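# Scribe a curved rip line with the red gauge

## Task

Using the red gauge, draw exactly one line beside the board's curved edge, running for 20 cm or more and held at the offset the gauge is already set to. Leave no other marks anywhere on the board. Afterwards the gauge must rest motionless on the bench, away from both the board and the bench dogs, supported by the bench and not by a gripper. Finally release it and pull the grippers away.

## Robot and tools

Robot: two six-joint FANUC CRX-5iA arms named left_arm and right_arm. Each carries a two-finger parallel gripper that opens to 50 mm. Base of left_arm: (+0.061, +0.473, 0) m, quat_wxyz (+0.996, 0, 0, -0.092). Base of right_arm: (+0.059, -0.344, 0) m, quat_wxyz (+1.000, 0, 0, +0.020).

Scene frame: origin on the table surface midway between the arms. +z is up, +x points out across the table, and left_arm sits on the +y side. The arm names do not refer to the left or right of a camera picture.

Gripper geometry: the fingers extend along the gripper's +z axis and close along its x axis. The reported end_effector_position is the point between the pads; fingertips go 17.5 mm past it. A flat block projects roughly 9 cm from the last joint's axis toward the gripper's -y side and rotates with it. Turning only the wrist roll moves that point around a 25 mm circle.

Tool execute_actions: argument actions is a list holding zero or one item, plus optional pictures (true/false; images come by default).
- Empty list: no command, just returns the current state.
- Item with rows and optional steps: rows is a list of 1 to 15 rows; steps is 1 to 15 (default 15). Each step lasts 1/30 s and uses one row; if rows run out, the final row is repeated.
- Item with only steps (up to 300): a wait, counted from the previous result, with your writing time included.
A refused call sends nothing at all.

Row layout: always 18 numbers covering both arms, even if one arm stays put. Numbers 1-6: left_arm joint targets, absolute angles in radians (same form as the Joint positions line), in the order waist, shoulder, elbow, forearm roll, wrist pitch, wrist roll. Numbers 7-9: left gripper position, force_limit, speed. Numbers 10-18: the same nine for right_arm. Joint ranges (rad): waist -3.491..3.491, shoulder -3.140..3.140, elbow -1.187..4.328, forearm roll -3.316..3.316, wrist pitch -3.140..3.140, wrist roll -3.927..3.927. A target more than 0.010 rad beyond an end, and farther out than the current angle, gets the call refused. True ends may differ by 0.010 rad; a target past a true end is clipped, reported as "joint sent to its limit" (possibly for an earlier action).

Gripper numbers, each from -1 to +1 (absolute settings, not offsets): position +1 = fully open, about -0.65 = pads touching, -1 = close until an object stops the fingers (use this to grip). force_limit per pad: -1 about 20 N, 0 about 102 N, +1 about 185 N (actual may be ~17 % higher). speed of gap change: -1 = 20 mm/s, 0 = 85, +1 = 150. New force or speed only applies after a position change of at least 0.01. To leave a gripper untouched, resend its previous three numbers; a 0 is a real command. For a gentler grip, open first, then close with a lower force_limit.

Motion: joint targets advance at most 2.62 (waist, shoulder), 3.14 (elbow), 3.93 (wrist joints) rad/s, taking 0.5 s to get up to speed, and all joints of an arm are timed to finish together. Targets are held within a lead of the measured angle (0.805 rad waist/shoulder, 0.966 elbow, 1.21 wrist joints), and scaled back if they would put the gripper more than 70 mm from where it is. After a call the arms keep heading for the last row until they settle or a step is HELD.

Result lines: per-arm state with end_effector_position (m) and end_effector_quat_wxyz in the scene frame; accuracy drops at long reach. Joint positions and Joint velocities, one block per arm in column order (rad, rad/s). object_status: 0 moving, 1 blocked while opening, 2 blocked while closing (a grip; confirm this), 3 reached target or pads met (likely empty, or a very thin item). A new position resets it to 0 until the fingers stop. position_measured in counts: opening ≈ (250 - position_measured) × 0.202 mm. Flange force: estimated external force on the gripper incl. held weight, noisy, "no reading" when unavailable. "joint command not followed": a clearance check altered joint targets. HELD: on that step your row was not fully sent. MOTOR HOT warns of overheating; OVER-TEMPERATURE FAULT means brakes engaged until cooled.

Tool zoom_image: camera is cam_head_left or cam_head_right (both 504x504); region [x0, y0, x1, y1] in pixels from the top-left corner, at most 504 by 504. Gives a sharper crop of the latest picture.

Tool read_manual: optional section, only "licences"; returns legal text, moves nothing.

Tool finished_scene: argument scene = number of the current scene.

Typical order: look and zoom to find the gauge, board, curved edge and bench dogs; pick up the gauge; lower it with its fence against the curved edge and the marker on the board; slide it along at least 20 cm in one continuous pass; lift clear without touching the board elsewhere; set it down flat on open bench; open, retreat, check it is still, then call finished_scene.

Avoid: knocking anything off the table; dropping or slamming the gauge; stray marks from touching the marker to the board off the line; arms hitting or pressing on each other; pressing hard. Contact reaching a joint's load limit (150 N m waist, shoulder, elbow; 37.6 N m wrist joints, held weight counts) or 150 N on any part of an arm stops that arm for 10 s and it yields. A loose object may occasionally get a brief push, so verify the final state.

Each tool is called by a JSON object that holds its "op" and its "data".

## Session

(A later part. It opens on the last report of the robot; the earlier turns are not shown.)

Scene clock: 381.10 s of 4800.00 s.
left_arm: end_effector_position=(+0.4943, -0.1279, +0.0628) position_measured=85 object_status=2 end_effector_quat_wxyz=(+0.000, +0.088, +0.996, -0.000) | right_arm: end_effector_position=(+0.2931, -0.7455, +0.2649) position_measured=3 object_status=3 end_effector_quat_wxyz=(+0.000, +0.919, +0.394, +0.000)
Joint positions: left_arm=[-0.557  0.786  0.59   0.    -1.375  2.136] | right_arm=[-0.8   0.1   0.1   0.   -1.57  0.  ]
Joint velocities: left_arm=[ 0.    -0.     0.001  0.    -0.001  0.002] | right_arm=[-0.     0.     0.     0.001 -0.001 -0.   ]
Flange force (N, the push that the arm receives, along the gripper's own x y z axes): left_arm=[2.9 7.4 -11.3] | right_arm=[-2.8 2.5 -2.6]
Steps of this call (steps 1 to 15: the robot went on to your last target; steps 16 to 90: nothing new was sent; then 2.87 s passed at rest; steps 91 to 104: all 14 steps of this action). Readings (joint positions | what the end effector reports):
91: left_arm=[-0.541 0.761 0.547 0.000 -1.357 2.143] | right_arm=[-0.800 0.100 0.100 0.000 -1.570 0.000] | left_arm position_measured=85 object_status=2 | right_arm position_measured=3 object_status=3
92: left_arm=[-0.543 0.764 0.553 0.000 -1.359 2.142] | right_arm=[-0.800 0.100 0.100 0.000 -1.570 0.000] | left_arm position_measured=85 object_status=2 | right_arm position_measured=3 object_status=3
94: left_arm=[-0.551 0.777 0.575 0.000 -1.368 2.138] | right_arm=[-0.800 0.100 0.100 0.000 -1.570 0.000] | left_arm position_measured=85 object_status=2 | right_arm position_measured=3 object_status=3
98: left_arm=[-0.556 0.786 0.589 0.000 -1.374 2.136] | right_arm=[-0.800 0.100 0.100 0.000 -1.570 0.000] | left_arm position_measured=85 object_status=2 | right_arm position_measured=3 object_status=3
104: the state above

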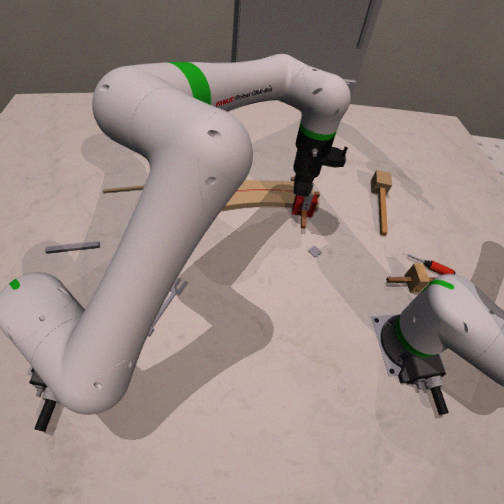

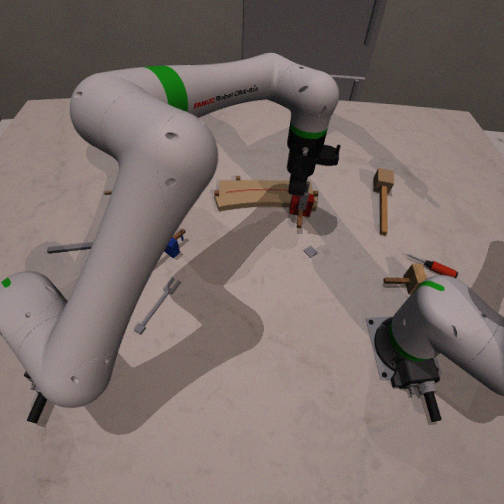

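{"op": "execute_actions", "data": {"actions": [{"rows":[[-0.5567,0.7715,0.6253,0,-1.4246,2.136,-1,-0.4,-0.5,-0.8,0.1,0.1,0,-1.57,0,1,-0.4,-0.5]],"steps":12}], "pictures": false}}

{"op": "execute_actions", "data": {"actions": [{"rows":[[-0.519,0.0813,-0.3523,0,-1.137,2.274,-1,-0.4,-0.5,-0.8,0.1,0.1,0,-1.57,0,1,-0.4,-0.5]],"steps":15}], "pictures": false}}

{"op": "execute_actions", "data": {"actions": [{"steps":25}]}}

{"op": "zoom_image", "data": {"camera": "cam_head_right", "region": [205,160,345,250]}}

{"op": "execute_actions", "data": {"actions": [{"rows":[[-0.519,0.1069,-0.3813,0,-1.0826,2.274,-1,-0.4,-0.5,-0.8,0.1,0.1,0,-1.57,0,1,-0.4,-0.5]],"steps":15}], "pictures": false}}

Scene clock: 396.93 s of 4800.00 s.
left_arm: end_effector_position=(+0.4936, -0.1274, +0.0881) position_measured=85 object_status=2 end_effector_quat_wxyz=(-0.000, +0.088, +0.996, +0.000) | right_arm: end_effector_position=(+0.2931, -0.7455, +0.2649) position_measured=3 object_status=3 end_effector_quat_wxyz=(+0.000, +0.919, +0.394, +0.000)
Joint positions: left_arm=[-0.557  0.772  0.625 -0.    -1.424  2.136] | right_arm=[-0.8   0.1   0.1   0.   -1.57 -0.  ]
Joint velocities: left_arm=[-0.001 -0.001  0.003 -0.    -0.003  0.   ] | right_arm=[ 0.    -0.     0.     0.     0.001  0.001]
Flange force (N, the push that the arm receives, along the gripper's own x y z axes): left_arm=[2.3 2.2 3.6] | right_arm=[-2.9 4.1 -3.8]
Steps of this call (steps 1 to 15: the robot went on to your last target; steps 16 to 90: nothing new was sent; then 12.43 s passed at rest; steps 91 to 102: all 12 steps of this action). Readings (joint positions | what the end effector reports):
91: left_arm=[-0.557 0.786 0.591 0.000 -1.376 2.136] | right_arm=[-0.800 0.100 0.100 0.000 -1.570 0.000] | left_arm position_measured=85 object_status=2 | right_arm position_measured=3 object_status=3
92: left_arm=[-0.557 0.785 0.595 -0.000 -1.383 2.136] | right_arm=[-0.800 0.100 0.100 -0.000 -1.570 0.000] | left_arm position_measured=85 object_status=2 | right_arm position_measured=3 object_status=3
94: left_arm=[-0.557 0.777 0.614 -0.000 -1.408 2.136] | right_arm=[-0.800 0.100 0.100 0.000 -1.570 0.000] | left_arm position_measured=85 object_status=2 | right_arm position_measured=3 object_status=3
98: left_arm=[-0.557 0.772 0.624 -0.000 -1.423 2.136] | right_arm=[-0.800 0.100 0.100 0.000 -1.570 0.000] | left_arm position_measured=85 object_status=2 | right_arm position_measured=3 object_status=3
102: the state above

Scene clock: 397.43 s of 4800.00 s.
left_arm: end_effector_position=(+0.4136, -0.0381, +0.1078) position_measured=85 object_status=2 end_effector_quat_wxyz=(+0.001, +0.046, +0.999, -0.001) | right_arm: end_effector_position=(+0.2931, -0.7455, +0.2649) position_measured=3 object_status=3 end_effector_quat_wxyz=(+0.000, +0.919, +0.394, +0.000)
Joint positions: left_arm=[-0.539  0.439  0.155 -0.    -1.284  2.202] | right_arm=[-0.8   0.1   0.1   0.   -1.57  0.  ]
Joint velocities: left_arm=[ 0.045 -0.81  -1.148  0.001  0.331  0.164] | right_arm=[ 0.001 -0.     0.    -0.    -0.001 -0.001]
Flange force (N, the push that the arm receives, along the gripper's own x y z axes): left_arm=[3.6 3.0 -0.4] | right_arm=[-2.0 2.3 -3.4]
Steps of this call (steps 1 to 15: all 15 steps of this action). Readings (joint positions | what the end effector reports):
1: left_arm=[-0.557 0.771 0.625 -0.000 -1.424 2.136] | right_arm=[-0.800 0.100 0.100 0.000 -1.570 0.000] | left_arm position_measured=85 object_status=2 | right_arm position_measured=3 object_status=3
2: left_arm=[-0.557 0.767 0.619 -0.000 -1.422 2.136] | right_arm=[-0.800 0.100 0.100 0.000 -1.570 0.000] | left_arm position_measured=85 object_status=2 | right_arm position_measured=3 object_status=3
4: left_arm=[-0.556 0.744 0.587 -0.000 -1.411 2.141] | right_arm=[-0.800 0.100 0.100 0.000 -1.570 0.000] | left_arm position_measured=85 object_status=2 | right_arm position_measured=3 object_status=3
8: left_arm=[-0.550 0.641 0.442 -0.000 -1.367 2.162] | right_arm=[-0.800 0.100 0.100 -0.000 -1.570 0.000] | left_arm position_measured=85 object_status=2 | right_arm position_measured=3 object_status=3
15: the state above

Scene clock: 398.27 s of 4800.00 s.
left_arm: end_effector_position=(+0.3001, +0.0751, +0.0850) position_measured=85 object_status=2 end_effector_quat_wxyz=(+0.000, +0.000, +1.000, -0.000) | right_arm: end_effector_position=(+0.2931, -0.7455, +0.2649) position_measured=3 object_status=3 end_effector_quat_wxyz=(+0.000, +0.919, +0.394, +0.000)
Joint positions: left_arm=[-0.519  0.081 -0.352 -0.    -1.137  2.274] | right_arm=[-0.8   0.1   0.1  -0.   -1.57  0.  ]
Joint velocities: left_arm=[-0.    -0.001  0.     0.001  0.     0.   ] | right_arm=[ 0.    -0.     0.001  0.    -0.002 -0.001]
Flange force (N, the push that the arm receives, along the gripper's own x y z axes): left_arm=[2.1 2.0 3.4] | right_arm=[-2.6 1.9 -2.6]
Steps of this call (steps 1 to 25: the robot went on to your last target). Readings (joint positions | what the end effector reports):
1: left_arm=[-0.537 0.411 0.116 -0.000 -1.273 2.208] | right_arm=[-0.800 0.100 0.100 0.000 -1.570 0.000] | left_arm position_measured=85 object_status=2 | right_arm position_measured=3 object_status=3
2: left_arm=[-0.536 0.385 0.078 -0.000 -1.262 2.213] | right_arm=[-0.800 0.100 0.100 0.000 -1.570 0.000] | left_arm position_measured=85 object_status=2 | right_arm position_measured=3 object_status=3
4: left_arm=[-0.533 0.331 0.003 -0.000 -1.240 2.224] | right_arm=[-0.800 0.100 0.100 0.000 -1.570 0.000] | left_arm position_measured=85 object_status=2 | right_arm position_measured=3 object_status=3
8: left_arm=[-0.527 0.228 -0.144 -0.000 -1.197 2.245] | right_arm=[-0.800 0.100 0.100 0.000 -1.570 0.000] | left_arm position_measured=85 object_status=2 | right_arm position_measured=3 object_status=3
25: the state above

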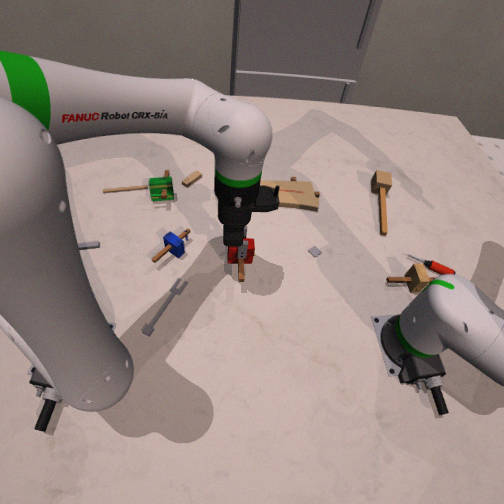

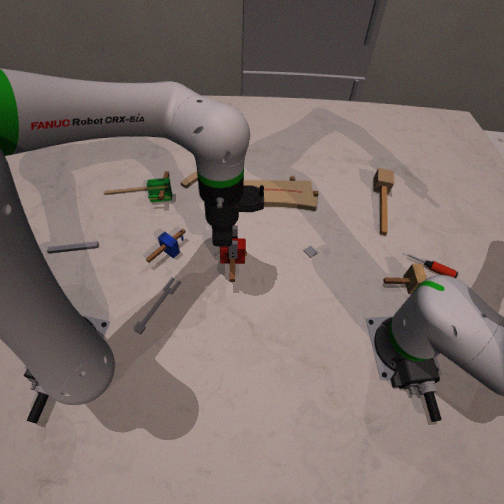

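Region (205, 160, 345, 250) of cam_head_right's 504x504 image, scaled by 3.600, with more detail than that image has; it fills the top 324 rows of this view, and the rest is white.

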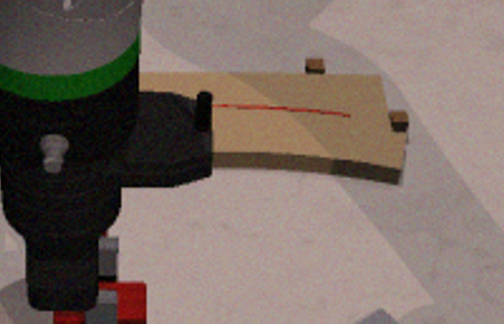

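Scene clock: 398.77 s of 4800.00 s.
left_arm: end_effector_position=(+0.3000, +0.0752, +0.0630) position_measured=85 object_status=2 end_effector_quat_wxyz=(+0.000, -0.000, +1.000, -0.000) | right_arm: end_effector_position=(+0.2931, -0.7455, +0.2649) position_measured=3 object_status=3 end_effector_quat_wxyz=(+0.000, +0.919, +0.394, +0.000)
Joint positions: left_arm=[-0.519  0.107 -0.381  0.    -1.083  2.274] | right_arm=[-0.8   0.1   0.1  -0.   -1.57  0.  ]
Joint velocities: left_arm=[-0.001  0.002  0.     0.     0.001  0.001] | right_arm=[ 0.    -0.     0.    -0.     0.001 -0.001]
Flange force (N, the push that the arm receives, along the gripper's own x y z axes): left_arm=[2.8 1.2 2.1] | right_arm=[-2.4 3.1 -3.4]
Steps of this call (steps 1 to 15: all 15 steps of this action). Readings (joint positions | what the end effector reports):
1: left_arm=[-0.519 0.082 -0.353 0.000 -1.136 2.274] | right_arm=[-0.800 0.100 0.100 0.000 -1.570 -0.000] | left_arm position_measured=85 object_status=2 | right_arm position_measured=3 object_status=3
2: left_arm=[-0.519 0.085 -0.356 0.000 -1.129 2.274] | right_arm=[-0.800 0.100 0.100 0.000 -1.570 0.000] | left_arm position_measured=85 object_status=2 | right_arm position_measured=3 object_status=3
4: left_arm=[-0.519 0.098 -0.371 0.000 -1.102 2.274] | right_arm=[-0.800 0.100 0.100 0.000 -1.570 0.000] | left_arm position_measured=85 object_status=2 | right_arm position_measured=3 object_status=3
8: left_arm=[-0.519 0.106 -0.380 0.000 -1.084 2.274] | right_arm=[-0.800 0.100 0.100 0.000 -1.570 0.000] | left_arm position_measured=85 object_status=2 | right_arm position_measured=3 object_status=3
15: the state above

Line is continuous and long enough. Lowering.

{"op": "execute_actions", "data": {"actions": [{"rows":[[-0.519,0.1105,-0.385,0,-1.0753,2.274,-1,-0.4,-0.5,-0.8,0.1,0.1,0,-1.57,0,1,-0.4,-0.5]],"steps":10}], "pictures": false}}

Scene clock: 404.43 s of 4800.00 s.
left_arm: end_effector_position=(+0.3000, +0.0752, +0.0601) position_measured=85 object_status=2 end_effector_quat_wxyz=(+0.000, +0.000, +1.000, +0.000) | right_arm: end_effector_position=(+0.2931, -0.7455, +0.2649) position_measured=3 object_status=3 end_effector_quat_wxyz=(+0.000, +0.919, +0.394, +0.000)
Joint positions: left_arm=[-0.519  0.11  -0.385 -0.    -1.075  2.274] | right_arm=[-0.8   0.1   0.1   0.   -1.57 -0.  ]
Joint velocities: left_arm=[-0.001  0.001  0.     0.     0.001  0.001] | right_arm=[ 0.     0.    -0.    -0.     0.001 -0.001]
Flange force (N, the push that the arm receives, along the gripper's own x y z axes): left_arm=[3.4 4.1 2.3] | right_arm=[-1.9 2.2 -2.6]
Steps of this call (steps 1 to 15: the robot went on to your last target; steps 16 to 90: nothing new was sent; then 2.33 s passed at rest; steps 91 to 100: all 10 steps of this action). Readings (joint positions | what the end effector reports):
91: left_arm=[-0.519 0.107 -0.382 -0.000 -1.082 2.274] | right_arm=[-0.800 0.100 0.100 0.000 -1.570 -0.000] | left_arm position_measured=85 object_status=2 | right_arm position_measured=3 object_status=3
92: left_arm=[-0.519 0.108 -0.383 -0.000 -1.080 2.274] | right_arm=[-0.800 0.100 0.100 0.000 -1.570 0.000] | left_arm position_measured=85 object_status=2 | right_arm position_measured=3 object_status=3
94: left_arm=[-0.519 0.110 -0.384 -0.000 -1.077 2.274] | right_arm=[-0.800 0.100 0.100 0.000 -1.570 -0.000] | left_arm position_measured=85 object_status=2 | right_arm position_measured=3 object_status=3
98: left_arm=[-0.519 0.110 -0.385 -0.000 -1.076 2.274] | right_arm=[-0.800 0.100 0.100 0.000 -1.570 0.000] | left_arm position_measured=85 object_status=2 | right_arm position_measured=3 object_status=3
100: the state above

{"op": "execute_actions", "data": {"actions": [{"rows":[[-0.519,0.1129,-0.3875,0,-1.0704,2.274,-1,-0.4,-0.5,-0.8,0.1,0.1,0,-1.57,0,1,-0.4,-0.5]],"steps":10}], "pictures": false}}

Scene clock: 411.27 s of 4800.00 s.
left_arm: end_effector_position=(+0.2999, +0.0752, +0.0581) position_measured=85 object_status=2 end_effector_quat_wxyz=(-0.000, -0.000, +1.000, -0.000) | right_arm: end_effector_position=(+0.2931, -0.7455, +0.2649) position_measured=3 object_status=3 end_effector_quat_wxyz=(+0.000, +0.919, +0.394, +0.000)
Joint positions: left_arm=[-0.519  0.113 -0.387  0.    -1.07   2.274] | right_arm=[-0.8   0.1   0.1  -0.   -1.57 -0.  ]
Joint velocities: left_arm=[-0.001  0.    -0.001  0.     0.001 -0.001] | right_arm=[ 0.     0.     0.     0.001 -0.001 -0.001]
Flange force (N, the push that the arm receives, along the gripper's own x y z axes): left_arm=[2.6 3.7 3.4] | right_arm=[-2.9 4.4 -3.0]
Steps of this call (steps 1 to 15: the robot went on to your last target; steps 16 to 90: nothing new was sent; then 3.50 s passed at rest; steps 91 to 100: all 10 steps of this action). Readings (joint positions | what the end effector reports):
91: left_arm=[-0.519 0.111 -0.385 0.000 -1.075 2.274] | right_arm=[-0.800 0.100 0.100 0.000 -1.570 0.000] | left_arm position_measured=85 object_status=2 | right_arm position_measured=3 object_status=3
92: left_arm=[-0.519 0.111 -0.386 0.000 -1.073 2.274] | right_arm=[-0.800 0.100 0.100 0.000 -1.570 0.000] | left_arm position_measured=85 object_status=2 | right_arm position_measured=3 object_status=3
94: left_arm=[-0.519 0.112 -0.387 0.000 -1.071 2.274] | right_arm=[-0.800 0.100 0.100 0.000 -1.570 0.000] | left_arm position_measured=85 object_status=2 | right_arm position_measured=3 object_status=3
98: left_arm=[-0.519 0.113 -0.387 0.000 -1.071 2.274] | right_arm=[-0.800 0.100 0.100 0.000 -1.570 0.000] | left_arm position_measured=85 object_status=2 | right_arm position_measured=3 object_status=3
100: the state above

{"op": "execute_actions", "data": {"actions": [{"rows":[[-0.519,0.1147,-0.3894,0,-1.0667,2.274,-1,-0.4,-0.5,-0.8,0.1,0.1,0,-1.57,0,1,-0.4,-0.5]],"steps":10}], "pictures": false}}

{"op": "execute_actions", "data": {"actions": [{"rows":[[-0.519,0.1147,-0.3894,0,-1.0667,2.274,1,-0.4,-0.5,-0.8,0.1,0.1,0,-1.57,0,1,-0.4,-0.5]],"steps":15}], "pictures": false}}

{"op": "execute_actions", "data": {"actions": [{"rows":[[-0.519,0.01,-0.22,0,-1.34,2.274,1,-0.4,-0.5,-0.8,0.1,0.1,0,-1.57,0,1,-0.4,-0.5]],"steps":15}], "pictures": false}}

{"op": "execute_actions", "data": {"actions": [{"rows":[[0.4,-0.1,-0.1,0,-1.57,2.274,1,-0.4,-0.5,-0.8,0.1,0.1,0,-1.57,0,1,-0.4,-0.5]],"steps":15}], "pictures": false}}

{"op": "execute_actions", "data": {"actions": [{"steps":30}]}}

Scene clock: 424.80 s of 4800.00 s.
left_arm: end_effector_position=(+0.3000, +0.0752, +0.0567) position_measured=85 object_status=2 end_effector_quat_wxyz=(+0.000, +0.000, +1.000, -0.000) | right_arm: end_effector_position=(+0.2931, -0.7455, +0.2649) position_measured=3 object_status=3 end_effector_quat_wxyz=(+0.000, +0.919, +0.394, +0.000)
Joint positions: left_arm=[-0.519  0.115 -0.389 -0.    -1.067  2.274] | right_arm=[-0.8   0.1   0.1   0.   -1.57  0.  ]
Joint velocities: left_arm=[-0.001  0.002 -0.001 -0.     0.001  0.   ] | right_arm=[0.    0.    0.    0.    0.    0.001]
Flange force (N, the push that the arm receives, along the gripper's own x y z axes): left_arm=[3.8 5.0 -27.1] | right_arm=[-2.6 2.3 -2.8]
Steps of this call (steps 1 to 15: the robot went on to your last target; steps 16 to 90: nothing new was sent; then 10.20 s passed at rest; steps 91 to 100: all 10 steps of this action). Readings (joint positions | what the end effector reports):
91: left_arm=[-0.519 0.113 -0.388 -0.000 -1.070 2.274] | right_arm=[-0.800 0.100 0.100 0.000 -1.570 0.000] | left_arm position_measured=85 object_status=2 | right_arm position_measured=3 object_status=3
92: left_arm=[-0.519 0.114 -0.388 -0.000 -1.069 2.274] | right_arm=[-0.800 0.100 0.100 0.000 -1.570 0.000] | left_arm position_measured=85 object_status=2 | right_arm position_measured=3 object_status=3
94: left_arm=[-0.519 0.114 -0.389 -0.000 -1.068 2.274] | right_arm=[-0.800 0.100 0.100 0.000 -1.570 0.000] | left_arm position_measured=85 object_status=2 | right_arm position_measured=3 object_status=3
98: left_arm=[-0.519 0.114 -0.389 -0.000 -1.067 2.274] | right_arm=[-0.800 0.100 0.100 0.000 -1.570 0.000] | left_arm position_measured=85 object_status=2 | right_arm position_measured=3 object_status=3
100: the state above

Scene clock: 425.30 s of 4800.00 s.
left_arm: end_effector_position=(+0.2999, +0.0752, +0.0565) position_measured=3 object_status=0 end_effector_quat_wxyz=(-0.000, +0.000, +1.000, +0.000) | right_arm: end_effector_position=(+0.2931, -0.7455, +0.2649) position_measured=3 object_status=3 end_effector_quat_wxyz=(+0.000, +0.919, +0.394, +0.000)
Joint positions: left_arm=[-0.519  0.115 -0.389 -0.    -1.067  2.274] | right_arm=[-0.8   0.1   0.1   0.   -1.57  0.  ]
Joint velocities: left_arm=[-0.    -0.003  0.     0.    -0.     0.001] | right_arm=[-0.     0.     0.     0.001 -0.001 -0.   ]
Flange force (N, the push that the arm receives, along the gripper's own x y z axes): left_arm=[1.2 -0.6 0.4] | right_arm=[-2.1 1.7 -3.0]
Steps of this call (steps 1 to 15: all 15 steps of this action). Readings (joint positions | what the end effector reports):
1: left_arm=[-0.519 0.115 -0.389 -0.000 -1.067 2.274] | right_arm=[-0.800 0.100 0.100 0.000 -1.570 0.000] | left_arm position_measured=79 object_status=0 | right_arm position_measured=3 object_status=3
2: left_arm=[-0.519 0.115 -0.390 -0.000 -1.067 2.274] | right_arm=[-0.800 0.100 0.100 -0.000 -1.570 0.000] | left_arm position_measured=70 object_status=0 | right_arm position_measured=3 object_status=3
4: left_arm=[-0.519 0.115 -0.390 -0.000 -1.067 2.274] | right_arm=[-0.800 0.100 0.100 -0.000 -1.570 0.000] | left_arm position_measured=53 object_status=0 | right_arm position_measured=3 object_status=3
8: left_arm=[-0.519 0.115 -0.390 -0.000 -1.067 2.274] | right_arm=[-0.800 0.100 0.100 0.000 -1.570 0.000] | left_arm position_measured=18 object_status=0 | right_arm position_measured=3 object_status=3
15: the state above

Scene clock: 425.80 s of 4800.00 s.
left_arm: end_effector_position=(+0.2996, +0.0755, +0.1683) position_measured=3 object_status=3 end_effector_quat_wxyz=(+0.000, +0.000, +1.000, -0.000) | right_arm: end_effector_position=(+0.2931, -0.7455, +0.2649) position_measured=3 object_status=3 end_effector_quat_wxyz=(+0.000, +0.919, +0.394, +0.000)
Joint positions: left_arm=[-0.519  0.011 -0.221 -0.    -1.339  2.274] | right_arm=[-0.8   0.1   0.1   0.   -1.57  0.  ]
Joint velocities: left_arm=[ 0.001 -0.006  0.012 -0.    -0.02  -0.001] | right_arm=[ 0.    -0.    -0.    -0.001  0.001  0.   ]
Flange force (N, the push that the arm receives, along the gripper's own x y z axes): left_arm=[2.2 1.2 2.1] | right_arm=[-2.3 3.3 -3.9]
Steps of this call (steps 1 to 15: all 15 steps of this action). Readings (joint positions | what the end effector reports):
1: left_arm=[-0.519 0.115 -0.389 -0.000 -1.067 2.274] | right_arm=[-0.800 0.100 0.100 -0.000 -1.570 0.000] | left_arm position_measured=3 object_status=0 | right_arm position_measured=3 object_status=3
2: left_arm=[-0.519 0.112 -0.385 -0.000 -1.074 2.274] | right_arm=[-0.800 0.100 0.100 0.000 -1.570 0.000] | left_arm position_measured=3 object_status=3 | right_arm position_measured=3 object_status=3
4: left_arm=[-0.519 0.098 -0.362 -0.000 -1.111 2.274] | right_arm=[-0.800 0.100 0.100 0.000 -1.570 0.000] | left_arm position_measured=3 object_status=3 | right_arm position_measured=3 object_status=3
8: left_arm=[-0.519 0.046 -0.278 -0.000 -1.246 2.274] | right_arm=[-0.800 0.100 0.100 0.000 -1.570 0.000] | left_arm position_measured=3 object_status=3 | right_arm position_measured=3 object_status=3
15: the state above

Scene clock: 426.30 s of 4800.00 s.
left_arm: end_effector_position=(+0.4056, +0.1769, +0.2047) position_measured=3 object_status=3 end_effector_quat_wxyz=(+0.000, -0.163, +0.987, -0.000) | right_arm: end_effector_position=(+0.2931, -0.7455, +0.2649) position_measured=3 object_status=3 end_effector_quat_wxyz=(+0.000, +0.919, +0.394, +0.000)
Joint positions: left_arm=[-0.192 -0.031 -0.176 -0.    -1.425  2.274] | right_arm=[-0.8   0.1   0.1  -0.   -1.57  0.  ]
Joint velocities: left_arm=[ 0.8   -0.093  0.103 -0.001 -0.195  0.   ] | right_arm=[-0.001  0.    -0.    -0.001 -0.     0.001]
Flange force (N, the push that the arm receives, along the gripper's own x y z axes): left_arm=[-1.5 -6.4 1.2] | right_arm=[-2.6 2.0 -2.5]
Steps of this call (steps 1 to 15: all 15 steps of this action). Readings (joint positions | what the end effector reports):
1: left_arm=[-0.519 0.010 -0.221 -0.000 -1.339 2.274] | right_arm=[-0.800 0.100 0.100 -0.000 -1.570 0.000] | left_arm position_measured=3 object_status=3 | right_arm position_measured=3 object_status=3
2: left_arm=[-0.514 0.009 -0.220 -0.000 -1.341 2.274] | right_arm=[-0.800 0.100 0.100 0.000 -1.570 0.000] | left_arm position_measured=3 object_status=3 | right_arm position_measured=3 object_status=3
4: left_arm=[-0.487 0.006 -0.215 -0.000 -1.350 2.274] | right_arm=[-0.800 0.100 0.100 0.000 -1.570 0.000] | left_arm position_measured=3 object_status=3 | right_arm position_measured=3 object_status=3
8: left_arm=[-0.381 -0.008 -0.200 -0.000 -1.379 2.274] | right_arm=[-0.800 0.100 0.100 0.000 -1.570 0.000] | left_arm position_measured=3 object_status=3 | right_arm position_measured=3 object_status=3
15: the state above

Scene clock: 427.30 s of 4800.00 s.
left_arm: end_effector_position=(+0.4890, +0.4143, +0.2649) position_measured=3 object_status=3 end_effector_quat_wxyz=(+0.000, -0.443, +0.896, -0.000) | right_arm: end_effector_position=(+0.2931, -0.7455, +0.2649) position_measured=3 object_status=3 end_effector_quat_wxyz=(+0.000, +0.919, +0.394, +0.000)
Joint positions: left_arm=[ 0.4   -0.1   -0.1   -0.    -1.57   2.274] | right_arm=[-0.8   0.1   0.1   0.   -1.57  0.  ]
Joint velocities: left_arm=[ 0.005  0.001 -0.001 -0.    -0.    -0.   ] | right_arm=[ 0.     0.    -0.    -0.    -0.001 -0.001]
Flange force (N, the push that the arm receives, along the gripper's own x y z axes): left_arm=[2.3 1.0 2.7] | right_arm=[-2.5 1.4 -2.2]
Steps of this call (steps 1 to 30: the robot went on to your last target). Readings (joint positions | what the end effector reports):
1: left_arm=[-0.165 -0.034 -0.172 -0.000 -1.432 2.274] | right_arm=[-0.800 0.100 0.100 0.000 -1.570 0.000] | left_arm position_measured=3 object_status=3 | right_arm position_measured=3 object_status=3
2: left_arm=[-0.138 -0.037 -0.169 -0.000 -1.439 2.274] | right_arm=[-0.800 0.100 0.100 -0.000 -1.570 -0.000] | left_arm position_measured=3 object_status=3 | right_arm position_measured=3 object_status=3
4: left_arm=[-0.083 -0.043 -0.162 -0.000 -1.452 2.274] | right_arm=[-0.800 0.100 0.100 -0.000 -1.570 0.000] | left_arm position_measured=3 object_status=3 | right_arm position_measured=3 object_status=3
8: left_arm=[0.026 -0.056 -0.148 -0.000 -1.479 2.274] | right_arm=[-0.800 0.100 0.100 0.000 -1.570 0.000] | left_arm position_measured=3 object_status=3 | right_arm position_measured=3 object_status=3
30: the state above

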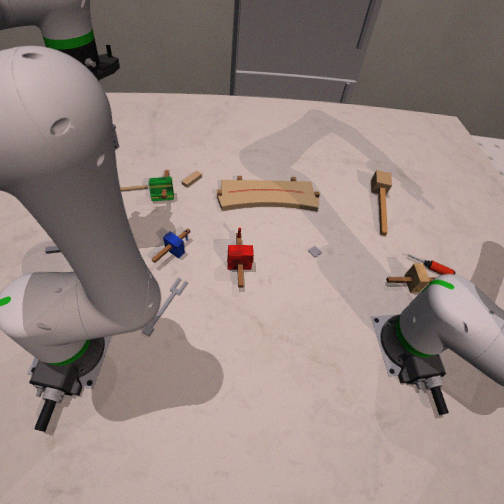

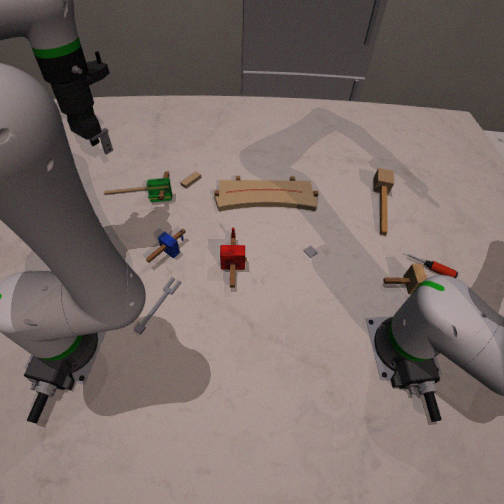

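{"op": "finished_scene", "data": {"scene": 2}}

The scene is finished: the task was done.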